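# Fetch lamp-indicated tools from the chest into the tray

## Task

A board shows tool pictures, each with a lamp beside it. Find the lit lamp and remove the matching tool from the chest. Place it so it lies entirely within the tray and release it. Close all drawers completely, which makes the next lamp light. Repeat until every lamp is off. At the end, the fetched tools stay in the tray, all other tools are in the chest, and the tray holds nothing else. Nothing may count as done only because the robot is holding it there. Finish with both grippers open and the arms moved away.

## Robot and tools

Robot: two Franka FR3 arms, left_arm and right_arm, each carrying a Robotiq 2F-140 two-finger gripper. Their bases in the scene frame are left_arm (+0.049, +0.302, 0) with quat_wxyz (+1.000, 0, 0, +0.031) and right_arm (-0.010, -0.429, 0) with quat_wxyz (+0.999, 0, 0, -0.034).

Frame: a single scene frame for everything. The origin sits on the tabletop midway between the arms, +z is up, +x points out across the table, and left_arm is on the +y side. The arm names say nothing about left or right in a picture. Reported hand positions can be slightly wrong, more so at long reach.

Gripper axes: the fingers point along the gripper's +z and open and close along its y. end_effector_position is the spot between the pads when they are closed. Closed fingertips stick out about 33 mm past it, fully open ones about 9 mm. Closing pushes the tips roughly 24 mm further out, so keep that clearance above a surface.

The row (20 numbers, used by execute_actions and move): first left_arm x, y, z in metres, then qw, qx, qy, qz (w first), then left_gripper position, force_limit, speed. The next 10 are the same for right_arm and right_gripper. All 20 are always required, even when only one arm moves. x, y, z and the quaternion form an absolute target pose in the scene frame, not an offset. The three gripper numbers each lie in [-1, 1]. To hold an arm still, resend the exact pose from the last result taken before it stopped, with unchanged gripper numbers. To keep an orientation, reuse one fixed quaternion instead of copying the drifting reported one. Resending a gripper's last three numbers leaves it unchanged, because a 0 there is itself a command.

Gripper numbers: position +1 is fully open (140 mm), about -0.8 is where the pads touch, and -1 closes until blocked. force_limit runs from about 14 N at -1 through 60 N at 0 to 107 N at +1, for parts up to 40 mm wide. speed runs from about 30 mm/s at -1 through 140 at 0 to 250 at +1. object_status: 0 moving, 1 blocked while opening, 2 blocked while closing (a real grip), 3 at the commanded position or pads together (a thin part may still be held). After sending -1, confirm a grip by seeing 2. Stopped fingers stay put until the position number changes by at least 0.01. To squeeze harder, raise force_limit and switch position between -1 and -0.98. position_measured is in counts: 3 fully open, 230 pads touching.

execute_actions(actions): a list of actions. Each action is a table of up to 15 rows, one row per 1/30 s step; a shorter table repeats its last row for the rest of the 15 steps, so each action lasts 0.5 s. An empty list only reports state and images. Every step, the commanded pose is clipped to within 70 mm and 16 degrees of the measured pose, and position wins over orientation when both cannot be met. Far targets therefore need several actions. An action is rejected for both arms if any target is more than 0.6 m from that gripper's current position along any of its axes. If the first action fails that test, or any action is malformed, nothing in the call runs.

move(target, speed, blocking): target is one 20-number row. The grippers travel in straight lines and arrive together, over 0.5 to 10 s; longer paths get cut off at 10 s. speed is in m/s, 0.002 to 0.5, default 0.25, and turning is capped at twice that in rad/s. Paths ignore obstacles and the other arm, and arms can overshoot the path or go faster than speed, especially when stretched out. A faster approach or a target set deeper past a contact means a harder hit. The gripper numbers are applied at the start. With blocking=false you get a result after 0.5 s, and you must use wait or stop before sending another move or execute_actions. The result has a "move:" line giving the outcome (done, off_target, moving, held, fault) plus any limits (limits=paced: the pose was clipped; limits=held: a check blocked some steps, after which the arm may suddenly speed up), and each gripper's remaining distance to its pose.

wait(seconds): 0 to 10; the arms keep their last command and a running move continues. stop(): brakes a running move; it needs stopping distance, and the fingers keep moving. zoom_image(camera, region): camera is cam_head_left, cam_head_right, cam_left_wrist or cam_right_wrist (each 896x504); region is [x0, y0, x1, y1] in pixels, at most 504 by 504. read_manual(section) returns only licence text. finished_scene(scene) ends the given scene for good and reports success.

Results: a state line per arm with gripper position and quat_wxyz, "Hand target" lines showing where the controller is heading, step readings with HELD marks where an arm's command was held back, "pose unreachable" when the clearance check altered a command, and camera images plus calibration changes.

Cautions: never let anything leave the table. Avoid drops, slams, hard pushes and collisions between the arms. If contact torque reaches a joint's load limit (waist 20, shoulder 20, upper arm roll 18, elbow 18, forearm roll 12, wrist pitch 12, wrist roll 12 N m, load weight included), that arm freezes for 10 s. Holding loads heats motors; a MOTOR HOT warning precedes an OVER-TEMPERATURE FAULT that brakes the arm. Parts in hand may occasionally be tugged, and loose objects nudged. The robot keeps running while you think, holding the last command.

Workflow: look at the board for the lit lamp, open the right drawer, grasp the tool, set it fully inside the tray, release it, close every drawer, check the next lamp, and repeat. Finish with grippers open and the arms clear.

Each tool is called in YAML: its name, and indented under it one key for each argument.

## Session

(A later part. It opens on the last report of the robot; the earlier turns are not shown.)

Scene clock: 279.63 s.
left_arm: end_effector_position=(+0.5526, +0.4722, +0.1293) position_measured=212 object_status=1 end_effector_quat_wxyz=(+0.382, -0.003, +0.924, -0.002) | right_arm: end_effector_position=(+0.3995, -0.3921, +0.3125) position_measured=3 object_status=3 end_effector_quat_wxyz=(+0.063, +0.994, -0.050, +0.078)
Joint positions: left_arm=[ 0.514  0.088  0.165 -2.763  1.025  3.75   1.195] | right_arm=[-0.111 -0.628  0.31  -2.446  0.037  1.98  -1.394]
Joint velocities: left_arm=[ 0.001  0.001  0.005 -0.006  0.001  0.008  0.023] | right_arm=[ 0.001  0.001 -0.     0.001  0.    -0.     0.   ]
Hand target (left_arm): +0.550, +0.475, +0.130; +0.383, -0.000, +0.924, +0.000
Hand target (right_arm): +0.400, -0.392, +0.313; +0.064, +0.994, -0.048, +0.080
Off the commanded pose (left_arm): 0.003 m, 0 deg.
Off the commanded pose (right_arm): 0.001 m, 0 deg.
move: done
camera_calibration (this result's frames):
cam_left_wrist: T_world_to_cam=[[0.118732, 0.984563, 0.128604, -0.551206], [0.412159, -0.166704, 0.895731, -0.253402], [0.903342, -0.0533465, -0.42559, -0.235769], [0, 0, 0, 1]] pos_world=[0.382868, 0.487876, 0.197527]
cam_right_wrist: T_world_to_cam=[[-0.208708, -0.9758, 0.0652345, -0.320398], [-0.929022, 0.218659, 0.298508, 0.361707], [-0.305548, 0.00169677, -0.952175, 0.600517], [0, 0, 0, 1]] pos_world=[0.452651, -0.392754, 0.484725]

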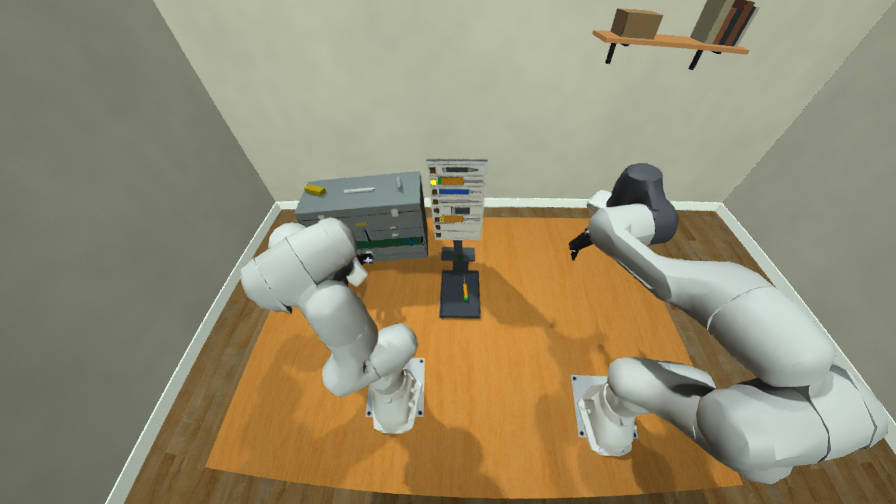

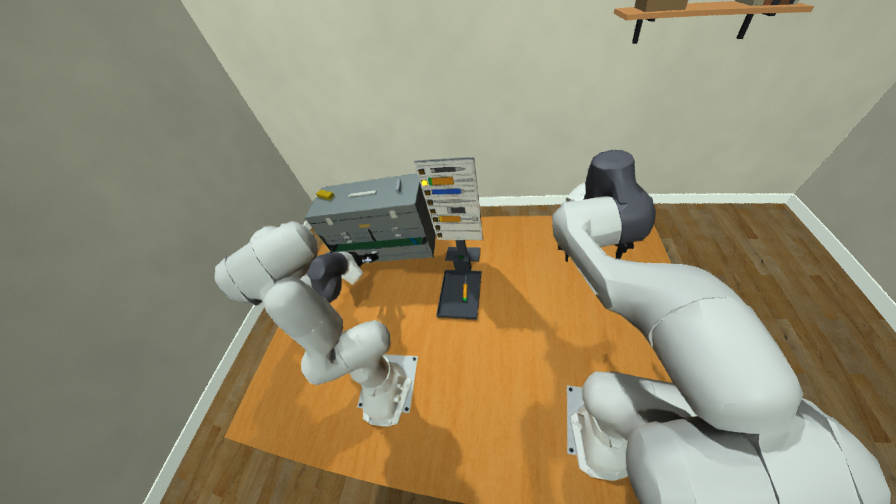

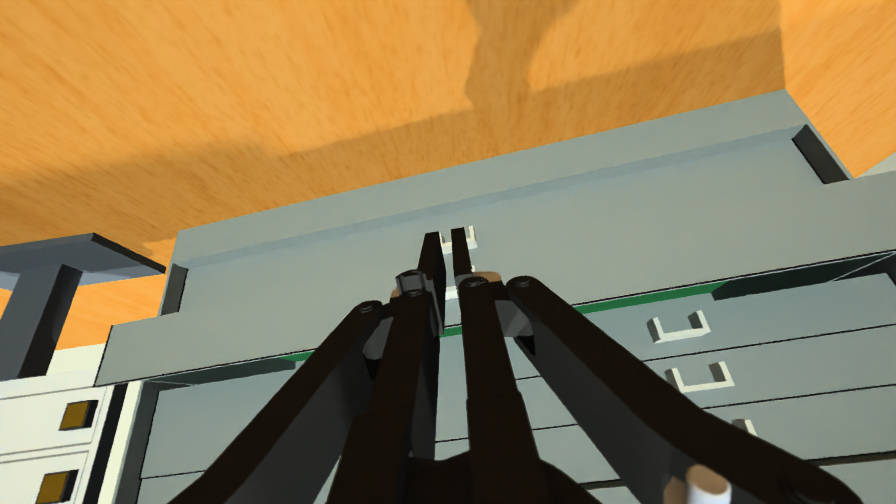

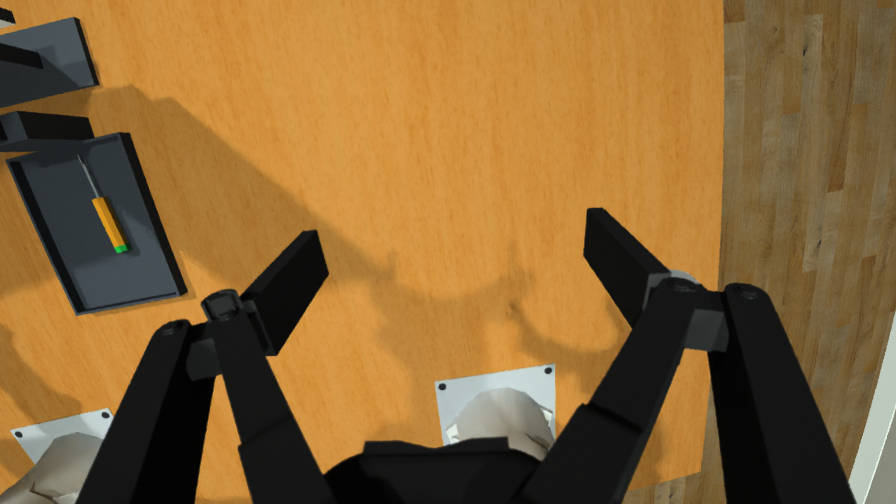

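Fingers are hooked inside the handle. Push in closed, stay closed while retreating.

move:
  target: [0.602,0.474,0.13,0.383,0,0.924,0,-1,0.5,0,0.4,-0.392,0.313,0.064,0.994,-0.048,0.08,1,0,0]
  speed: 0.08

move:
  target: [0.54,0.474,0.13,0.383,0,0.924,0,-1,0.5,0,0.4,-0.392,0.313,0.064,0.994,-0.048,0.08,1,0,0]
  speed: 0.08

Scene clock: 280.77 s.
left_arm: end_effector_position=(+0.5988, +0.4764, +0.1293) position_measured=234 object_status=3 end_effector_quat_wxyz=(+0.382, +0.004, +0.924, +0.004) | right_arm: end_effector_position=(+0.3995, -0.3921, +0.3125) position_measured=3 object_status=3 end_effector_quat_wxyz=(+0.063, +0.994, -0.050, +0.078)
Joint positions: left_arm=[ 0.484  0.162  0.115 -2.634  0.995  3.698  1.152] | right_arm=[-0.111 -0.628  0.31  -2.446  0.037  1.98  -1.394]
Joint velocities: left_arm=[-0.001 -0.001 -0.005  0.006 -0.001 -0.008 -0.029] | right_arm=[ 0.001 -0.001  0.    -0.    -0.001  0.001  0.001]
Hand target (left_arm): +0.602, +0.473, +0.130; +0.383, +0.000, +0.924, -0.000
Hand target (right_arm): +0.400, -0.392, +0.313; +0.064, +0.994, -0.048, +0.080
Off the commanded pose (left_arm): 0.004 m, 1 deg.
Off the commanded pose (right_arm): 0.001 m, 0 deg.
move: off_target (left_arm)
camera_calibration (this result's frames):
cam_left_wrist: T_world_to_cam=[[0.126106, 0.981537, 0.143817, -0.565722], [0.412733, -0.183743, 0.892127, -0.263479], [0.90208, -0.0531443, -0.428284, -0.276225], [0, 0, 0, 1]] pos_world=[0.429264, 0.492184, 0.198114]
cam_right_wrist: T_world_to_cam=[[-0.208706, -0.9758, 0.0652361, -0.320399], [-0.929022, 0.218657, 0.298508, 0.361706], [-0.305549, 0.00169455, -0.952175, 0.600515], [0, 0, 0, 1]] pos_world=[0.45265, -0.392753, 0.484725]

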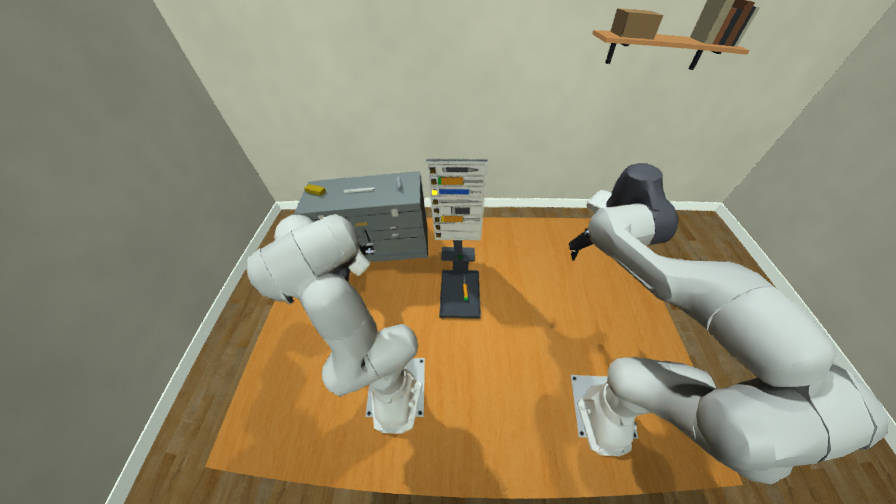

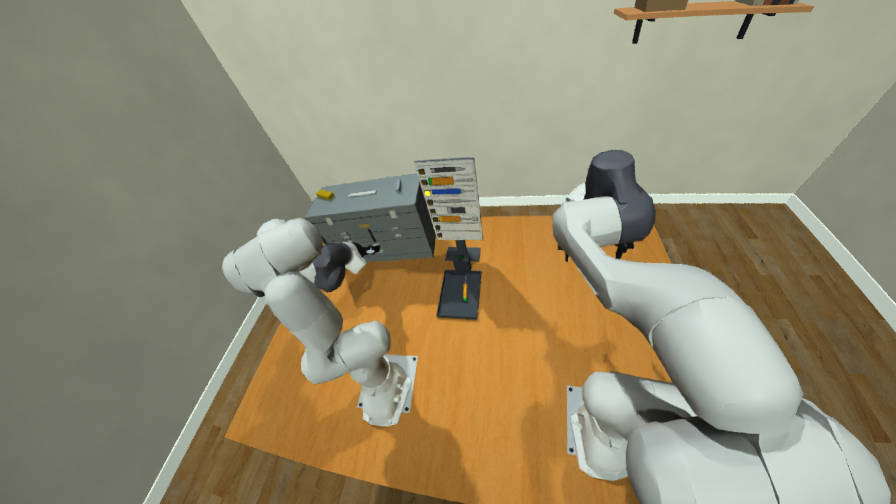

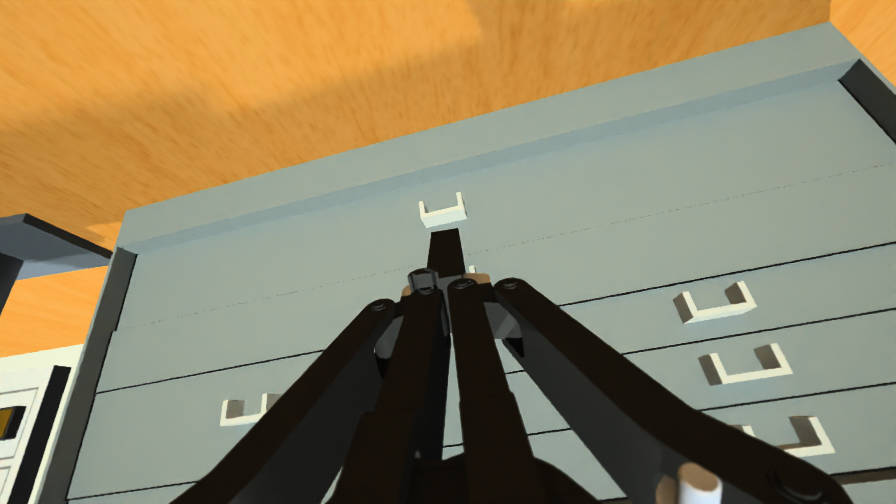

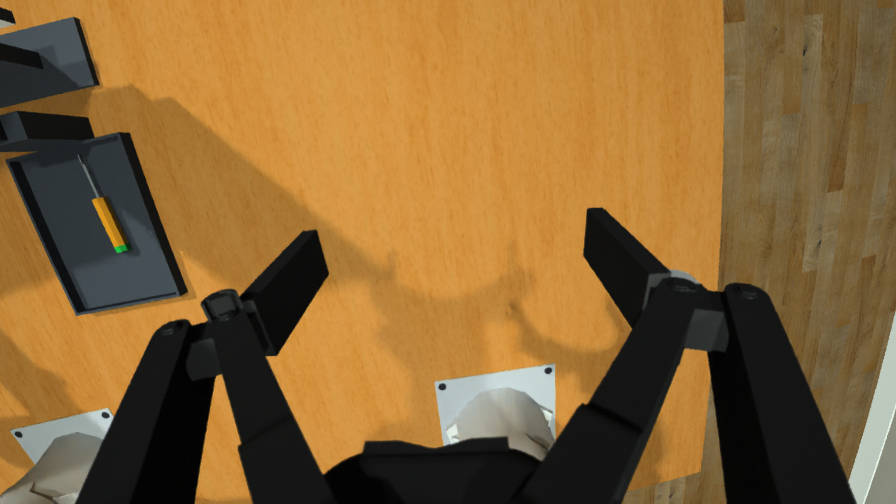

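Scene clock: 281.90 s.
left_arm: end_effector_position=(+0.5410, +0.4750, +0.1285) position_measured=234 object_status=3 end_effector_quat_wxyz=(+0.381, -0.007, +0.924, -0.002) | right_arm: end_effector_position=(+0.3995, -0.3921, +0.3125) position_measured=3 object_status=3 end_effector_quat_wxyz=(+0.063, +0.994, -0.050, +0.078)
Joint positions: left_arm=[ 0.53   0.073  0.176 -2.789  1.037  3.758  1.204] | right_arm=[-0.111 -0.628  0.31  -2.446  0.037  1.98  -1.394]
Joint velocities: left_arm=[ 0.    -0.     0.001 -0.002  0.004  0.011  0.026] | right_arm=[ 0.    -0.     0.    -0.001 -0.001 -0.002 -0.001]
Hand target (left_arm): +0.540, +0.475, +0.130; +0.383, -0.000, +0.924, +0.000
Hand target (right_arm): +0.400, -0.392, +0.313; +0.064, +0.994, -0.048, +0.080
Off the commanded pose (left_arm): 0.002 m, 1 deg.
Off the commanded pose (right_arm): 0.001 m, 0 deg.
move: done
camera_calibration (this result's frames):
cam_left_wrist: T_world_to_cam=[[0.110997, 0.985781, 0.126154, -0.548515], [0.415609, -0.161348, 0.895118, -0.251684], [0.902745, -0.0469247, -0.427609, -0.227952], [0, 0, 0, 1]] pos_world=[0.371268, 0.48941, 0.19701]
cam_right_wrist: T_world_to_cam=[[-0.208703, -0.975801, 0.0652379, -0.320401], [-0.929022, 0.218655, 0.298509, 0.361705], [-0.30555, 0.00169224, -0.952175, 0.600513], [0, 0, 0, 1]] pos_world=[0.45265, -0.392752, 0.484724]

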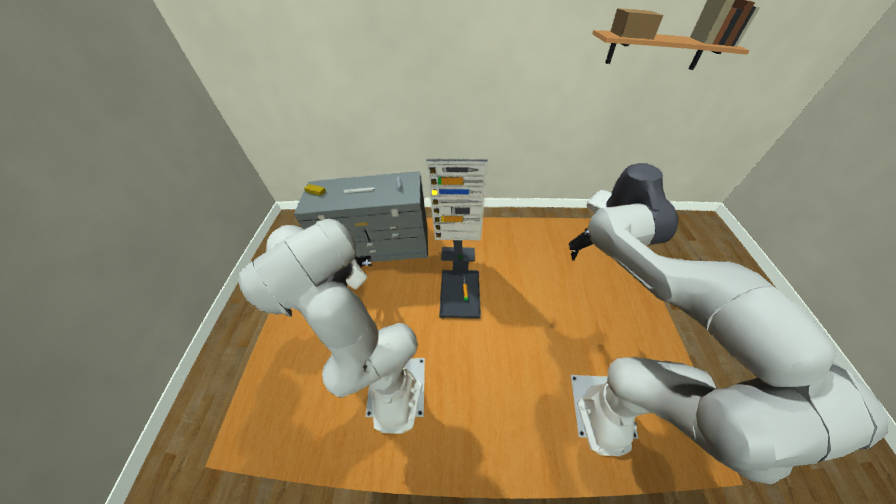

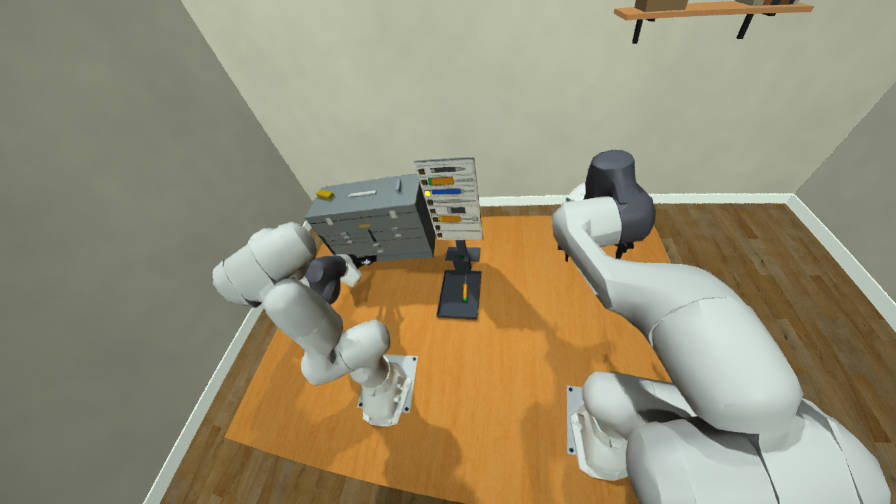

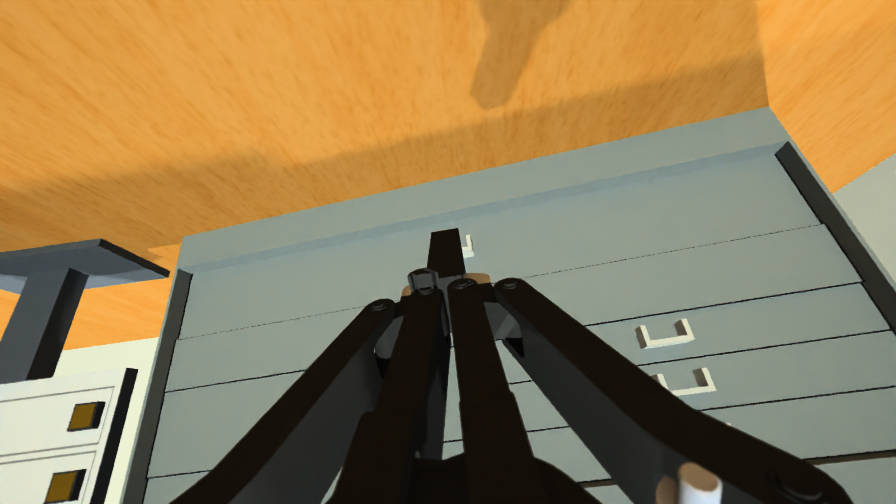

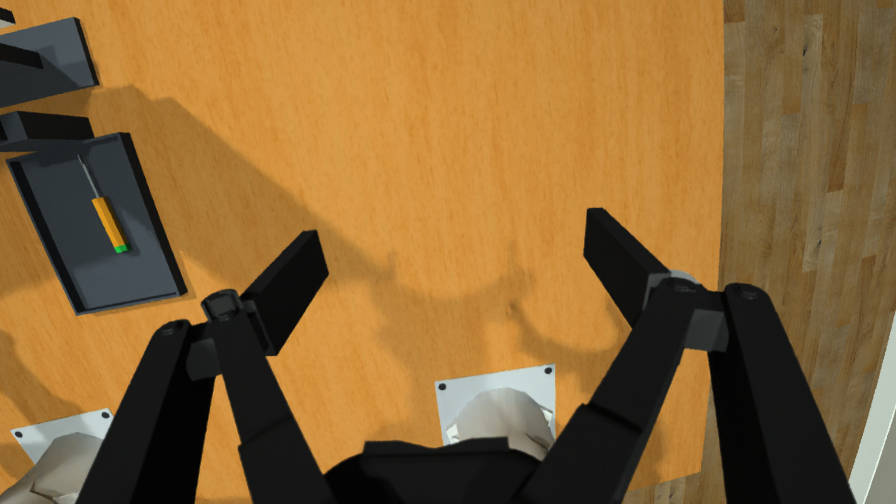

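Next: blue, same drawer. Reopen.

move:
  target: [0.55,0.474,0.13,0.383,0,0.924,0,0.3,0.5,0,0.4,-0.392,0.313,0.064,0.994,-0.048,0.08,1,0,0]

move:
  target: [0.6,0.474,0.13,0.383,0,0.924,0,0.3,0.5,0,0.4,-0.392,0.313,0.064,0.994,-0.048,0.08,1,0,0]
  speed: 0.05

move:
  target: [0.6,0.474,0.13,0.383,0,0.924,0,-1,0.5,0,0.4,-0.392,0.313,0.064,0.994,-0.048,0.08,1,0,0]

move:
  target: [0.45,0.464,0.13,0.383,0,0.924,0,-1,0.5,0,0.4,-0.392,0.313,0.064,0.994,-0.048,0.08,1,0,0]
  speed: 0.1

Scene clock: 282.93 s.
left_arm: end_effector_position=(+0.5488, +0.4743, +0.1309) position_measured=91 object_status=3 end_effector_quat_wxyz=(+0.384, +0.002, +0.923, +0.000) | right_arm: end_effector_position=(+0.3995, -0.3921, +0.3125) position_measured=3 object_status=3 end_effector_quat_wxyz=(+0.063, +0.994, -0.050, +0.078)
Joint positions: left_arm=[ 0.523  0.081  0.169 -2.77   1.035  3.755  1.207] | right_arm=[-0.111 -0.628  0.31  -2.446  0.037  1.98  -1.394]
Joint velocities: left_arm=[ 0.     0.     0.    -0.    -0.001 -0.002  0.002] | right_arm=[-0.    -0.001  0.001 -0.    -0.    -0.    -0.001]
Hand target (left_arm): +0.550, +0.474, +0.130; +0.383, +0.000, +0.924, -0.000
Hand target (right_arm): +0.400, -0.392, +0.313; +0.064, +0.994, -0.048, +0.080
Off the commanded pose (left_arm): 0.002 m, 0 deg.
Off the commanded pose (right_arm): 0.001 m, 0 deg.
move: done
camera_calibration (this result's frames):
cam_left_wrist: T_world_to_cam=[[0.124393, 0.982681, 0.137351, -0.556394], [0.40844, -0.176866, 0.895486, -0.245979], [0.904269, -0.0552927, -0.423367, -0.23143], [0, 0, 0, 1]] pos_world=[0.378955, 0.490456, 0.198712]
cam_right_wrist: T_world_to_cam=[[-0.2087, -0.975801, 0.0652397, -0.320402], [-0.929023, 0.218652, 0.298508, 0.361704], [-0.305549, 0.00168923, -0.952175, 0.600512], [0, 0, 0, 1]] pos_world=[0.452649, -0.392751, 0.484723]

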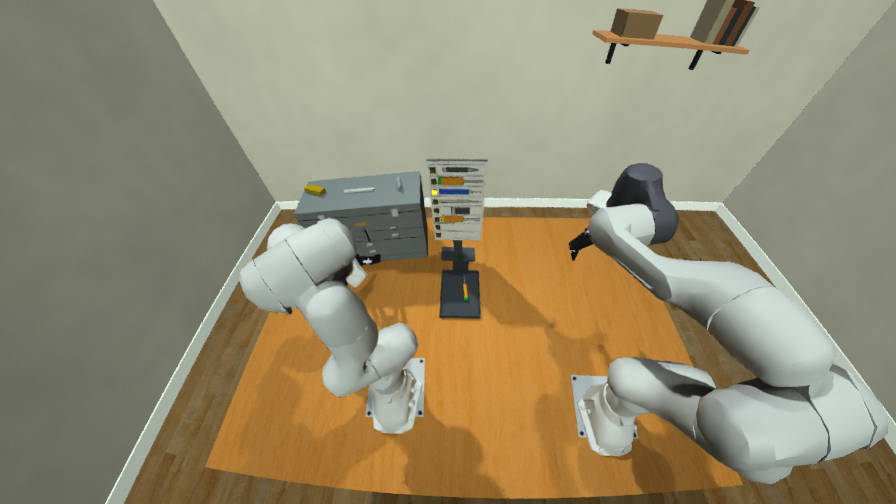

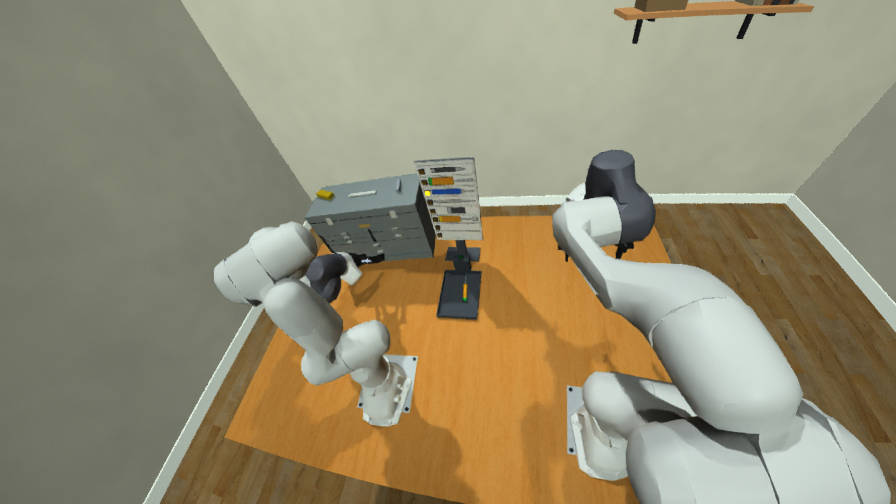

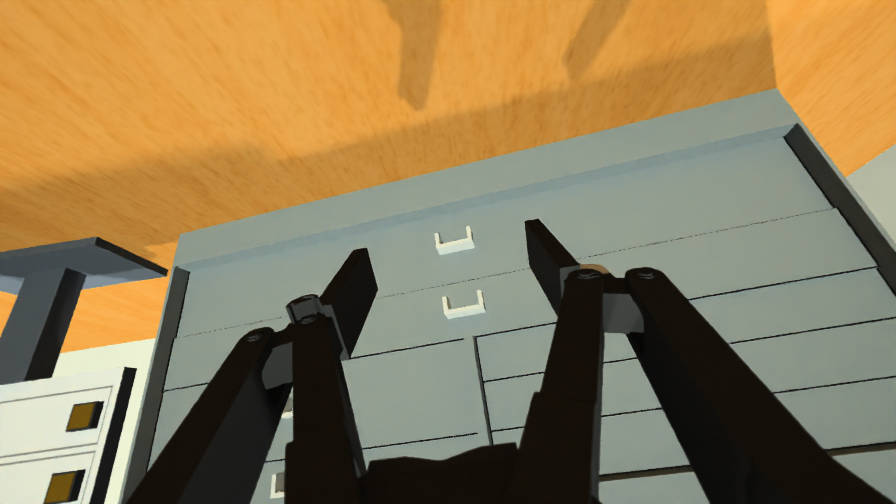

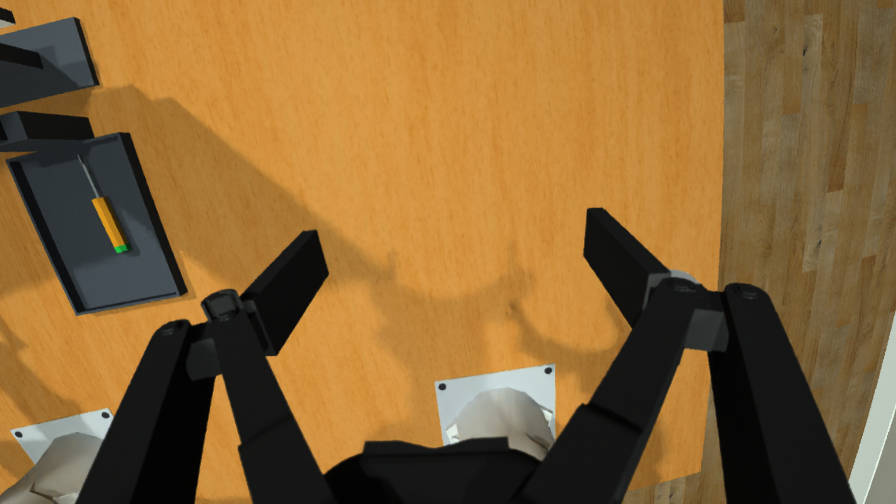

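Scene clock: 284.27 s.
left_arm: end_effector_position=(+0.5991, +0.4730, +0.1315) position_measured=91 object_status=3 end_effector_quat_wxyz=(+0.384, +0.007, +0.923, +0.002) | right_arm: end_effector_position=(+0.3995, -0.3921, +0.3125) position_measured=3 object_status=3 end_effector_quat_wxyz=(+0.063, +0.994, -0.050, +0.078)
Joint positions: left_arm=[ 0.486  0.158  0.112 -2.638  0.996  3.705  1.156] | right_arm=[-0.111 -0.628  0.31  -2.446  0.037  1.98  -1.394]
Joint velocities: left_arm=[-0.001  0.002 -0.005  0.006 -0.001 -0.013 -0.028] | right_arm=[ 0.001 -0.    -0.001 -0.    -0.    -0.002  0.001]
Hand target (left_arm): +0.600, +0.473, +0.130; +0.383, +0.000, +0.924, -0.000
Hand target (right_arm): +0.400, -0.392, +0.313; +0.064, +0.994, -0.048, +0.080
Off the commanded pose (left_arm): 0.002 m, 1 deg.
Off the commanded pose (right_arm): 0.001 m, 0 deg.
move: done
camera_calibration (this result's frames):
cam_left_wrist: T_world_to_cam=[[0.13325, 0.980474, 0.144619, -0.566686], [0.405524, -0.187085, 0.894734, -0.260644], [0.90432, -0.060577, -0.422535, -0.27432], [0, 0, 0, 1]] pos_world=[0.429281, 0.490241, 0.199252]
cam_right_wrist: T_world_to_cam=[[-0.208697, -0.975802, 0.0652409, -0.320403], [-0.929024, 0.21865, 0.298508, 0.361703], [-0.305549, 0.00168746, -0.952175, 0.60051], [0, 0, 0, 1]] pos_world=[0.452649, -0.39275, 0.484723]

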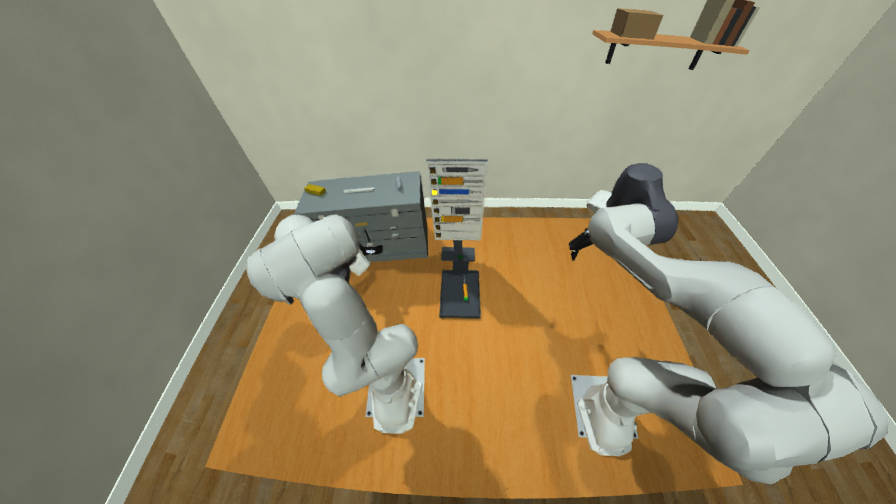

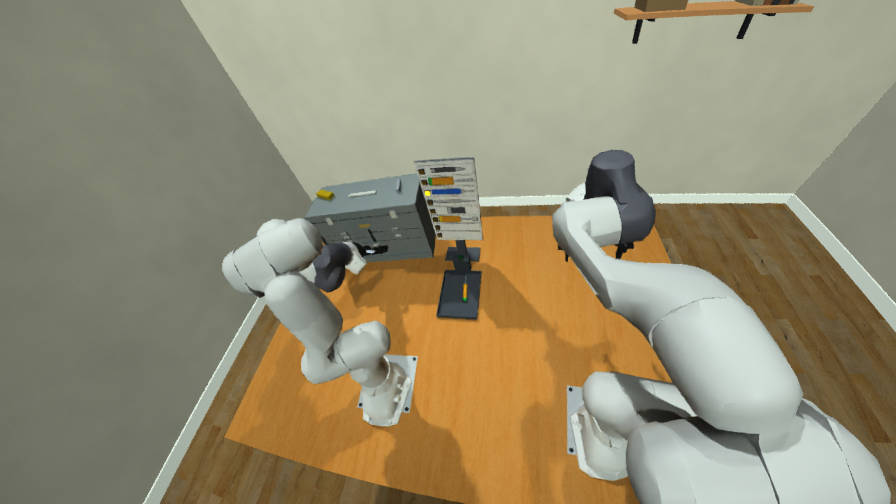

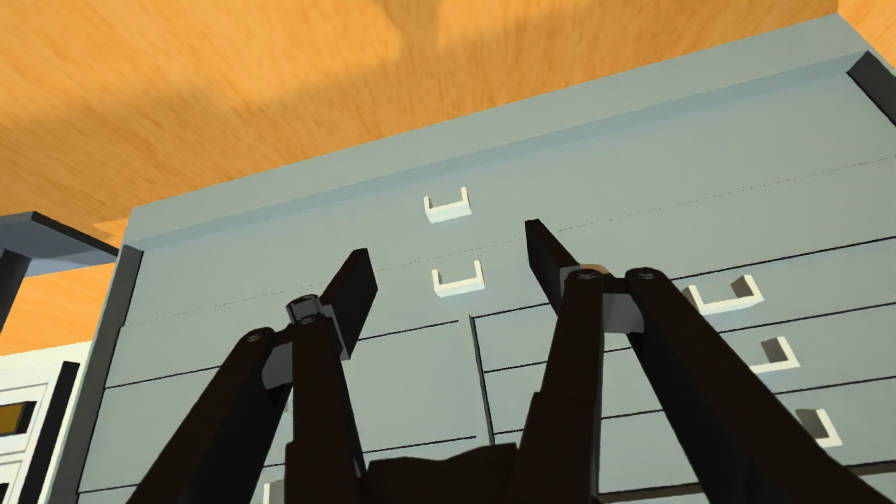

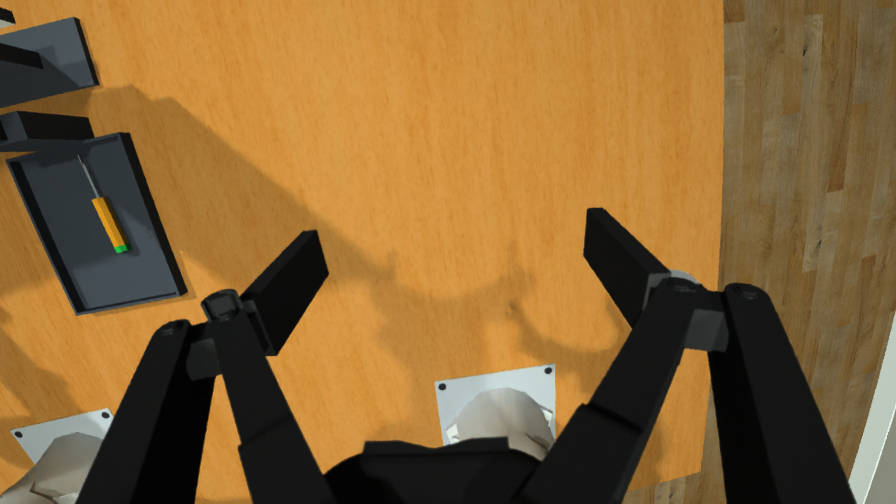

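Scene clock: 284.97 s.
left_arm: end_effector_position=(+0.5982, +0.4765, +0.1302) position_measured=196 object_status=2 end_effector_quat_wxyz=(+0.383, +0.002, +0.924, +0.003) | right_arm: end_effector_position=(+0.3995, -0.3921, +0.3125) position_measured=3 object_status=3 end_effector_quat_wxyz=(+0.063, +0.994, -0.050, +0.078)
Joint positions: left_arm=[ 0.489  0.16   0.113 -2.636  0.994  3.701  1.151] | right_arm=[-0.111 -0.628  0.31  -2.446  0.037  1.98  -1.394]
Joint velocities: left_arm=[ 0.     0.001 -0.    -0.001 -0.    -0.    -0.004] | right_arm=[-0.001 -0.001 -0.001  0.001  0.    -0.001 -0.001]
Hand target (left_arm): +0.600, +0.474, +0.130; +0.383, +0.000, +0.924, +0.000
Hand target (right_arm): +0.400, -0.392, +0.313; +0.064, +0.994, -0.048, +0.080
Off the commanded pose (left_arm): 0.003 m, 0 deg.
Off the commanded pose (right_arm): 0.001 m, 0 deg.
move: done
camera_calibration (this result's frames):
cam_left_wrist: T_world_to_cam=[[0.123418, 0.982229, 0.141399, -0.56426], [0.410954, -0.180284, 0.893652, -0.264771], [0.903264, -0.0521844, -0.425901, -0.276823], [0, 0, 0, 1]] pos_world=[0.428493, 0.492053, 0.198499]
cam_right_wrist: T_world_to_cam=[[-0.208695, -0.975802, 0.065242, -0.320404], [-0.929024, 0.218649, 0.298508, 0.361703], [-0.305549, 0.0016857, -0.952175, 0.600509], [0, 0, 0, 1]] pos_world=[0.452649, -0.392749, 0.484723]

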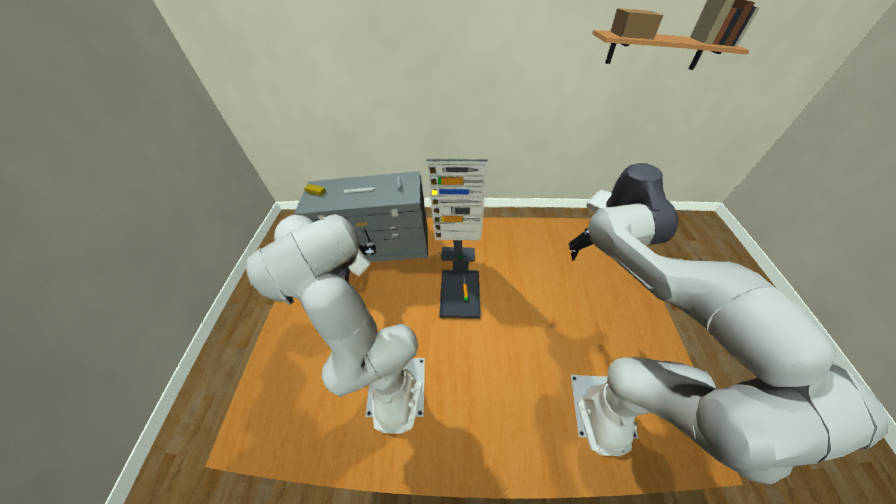

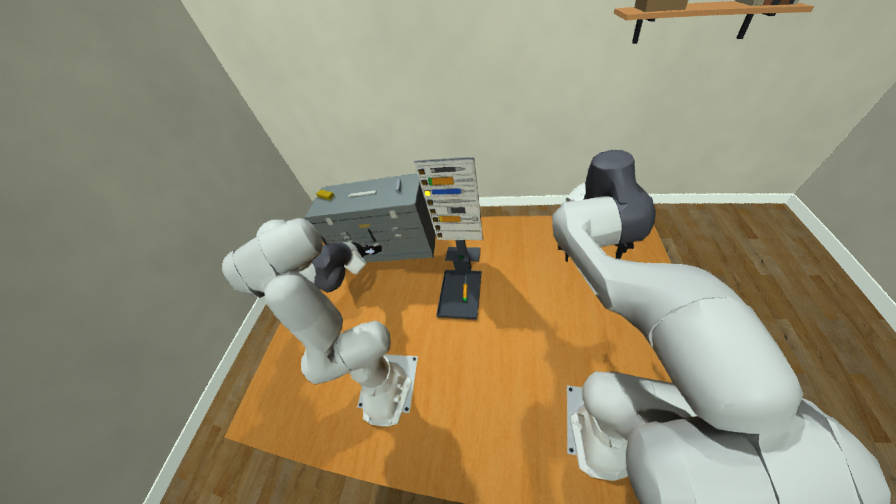

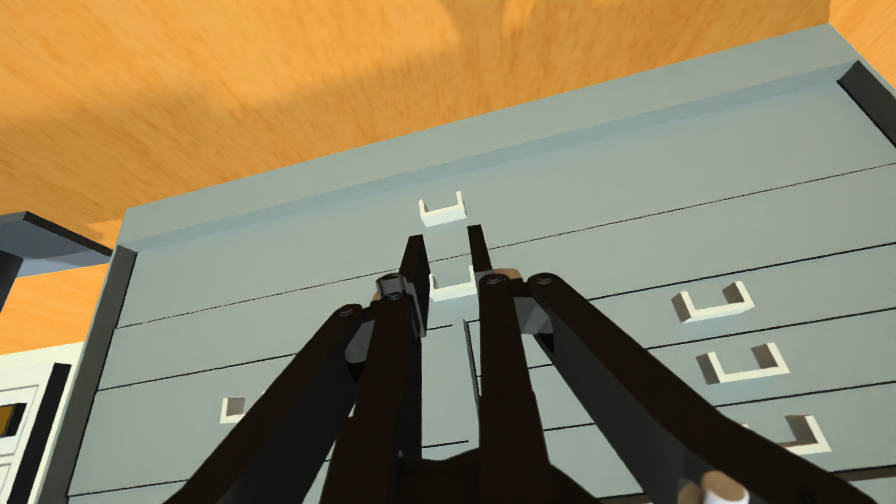

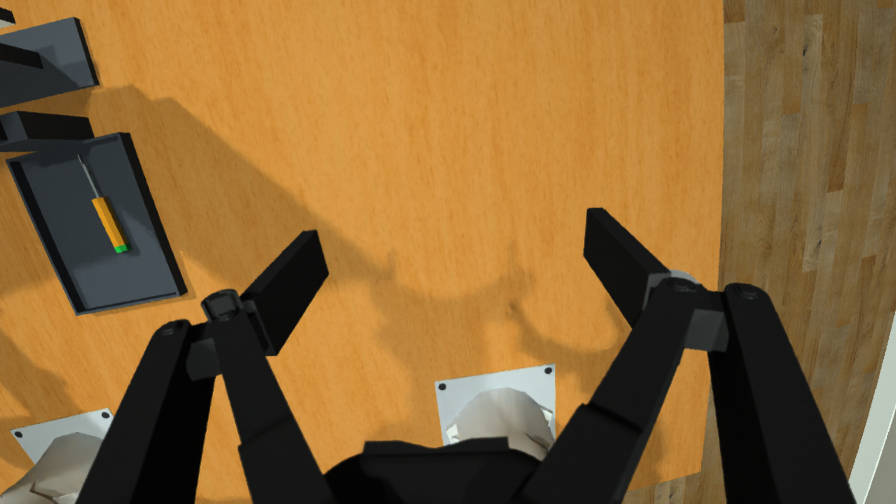

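Scene clock: 286.87 s.
left_arm: end_effector_position=(+0.4528, +0.4640, +0.1293) position_measured=196 object_status=2 end_effector_quat_wxyz=(+0.384, -0.000, +0.923, -0.001) | right_arm: end_effector_position=(+0.3995, -0.3921, +0.3125) position_measured=3 object_status=3 end_effector_quat_wxyz=(+0.063, +0.994, -0.050, +0.078)
Joint positions: left_arm=[ 0.645 -0.067  0.298 -3.007  1.196  3.822  1.317] | right_arm=[-0.111 -0.628  0.31  -2.446  0.037  1.98  -1.394]
Joint velocities: left_arm=[ 0.003 -0.     0.007  0.     0.016  0.001  0.006] | right_arm=[-0.     0.     0.     0.     0.001  0.     0.001]
Hand target (left_arm): +0.451, +0.466, +0.129; +0.384, -0.000, +0.924, +0.001
Hand target (right_arm): +0.400, -0.392, +0.313; +0.064, +0.994, -0.048, +0.080
Off the commanded pose (left_arm): 0.003 m, 0 deg.
Off the commanded pose (right_arm): 0.001 m, 0 deg.
move: done
camera_calibration (this result's frames):
cam_left_wrist: T_world_to_cam=[[0.122131, 0.983518, 0.133329, -0.53289], [0.408755, -0.172255, 0.896241, -0.209547], [0.904435, -0.0549599, -0.423055, -0.14616], [0, 0, 0, 1]] pos_world=[0.282928, 0.479979, 0.19702]
cam_right_wrist: T_world_to_cam=[[-0.208693, -0.975803, 0.0652431, -0.320405], [-0.929025, 0.218647, 0.298507, 0.361702], [-0.305549, 0.00168385, -0.952175, 0.600508], [0, 0, 0, 1]] pos_world=[0.452649, -0.392748, 0.484722]

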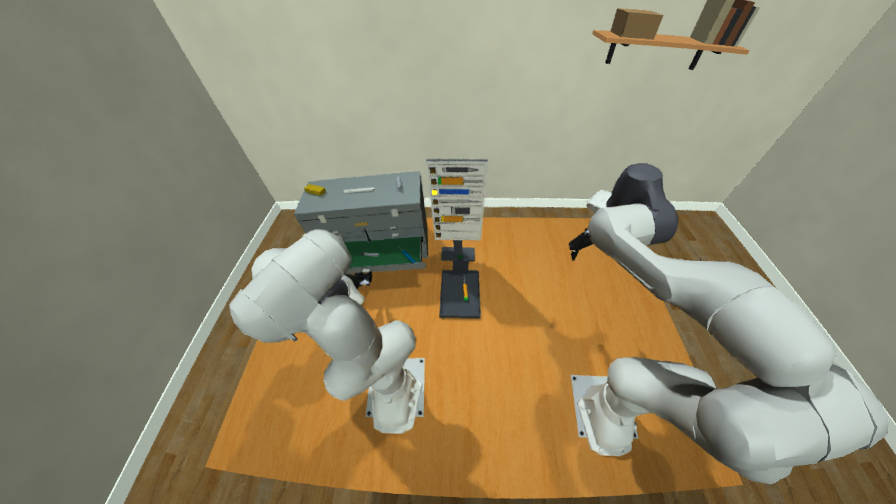

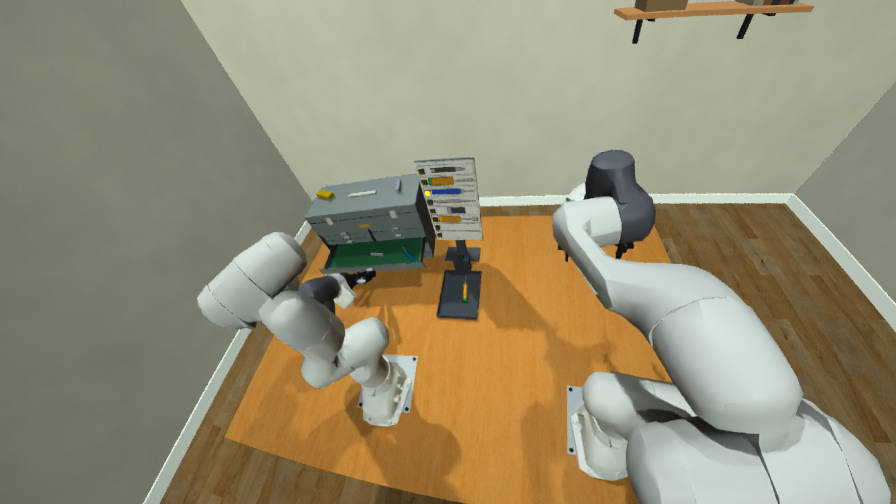

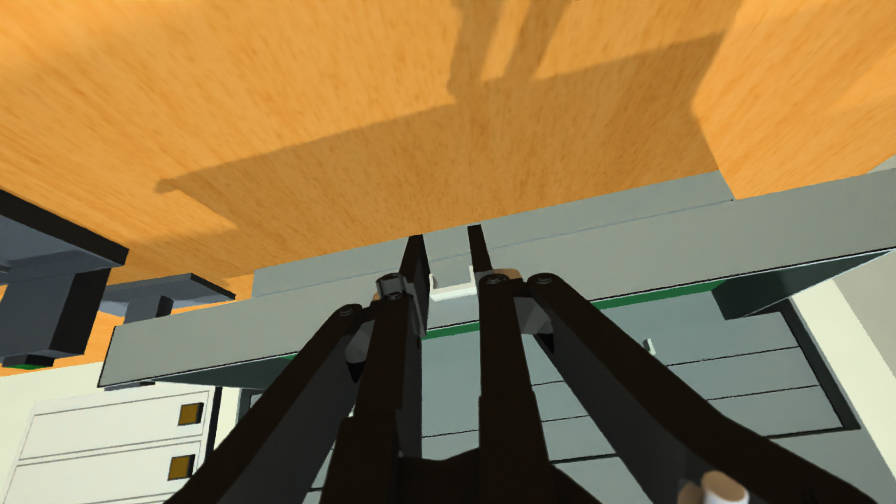

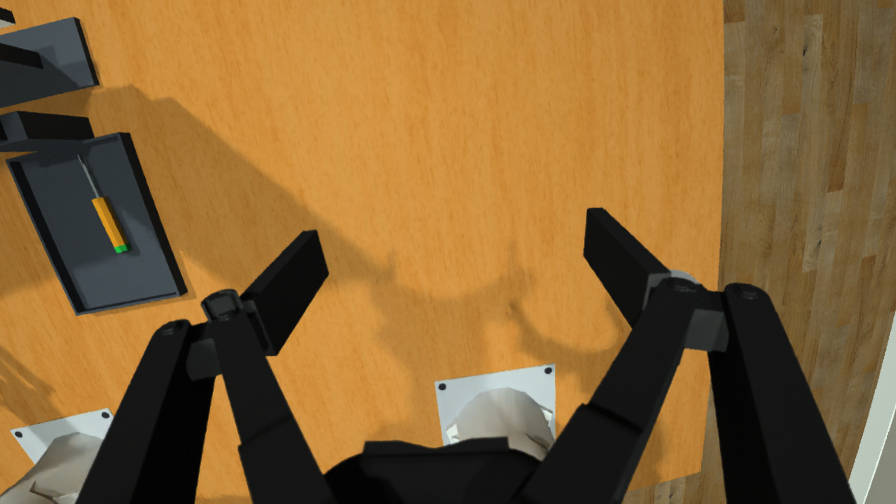

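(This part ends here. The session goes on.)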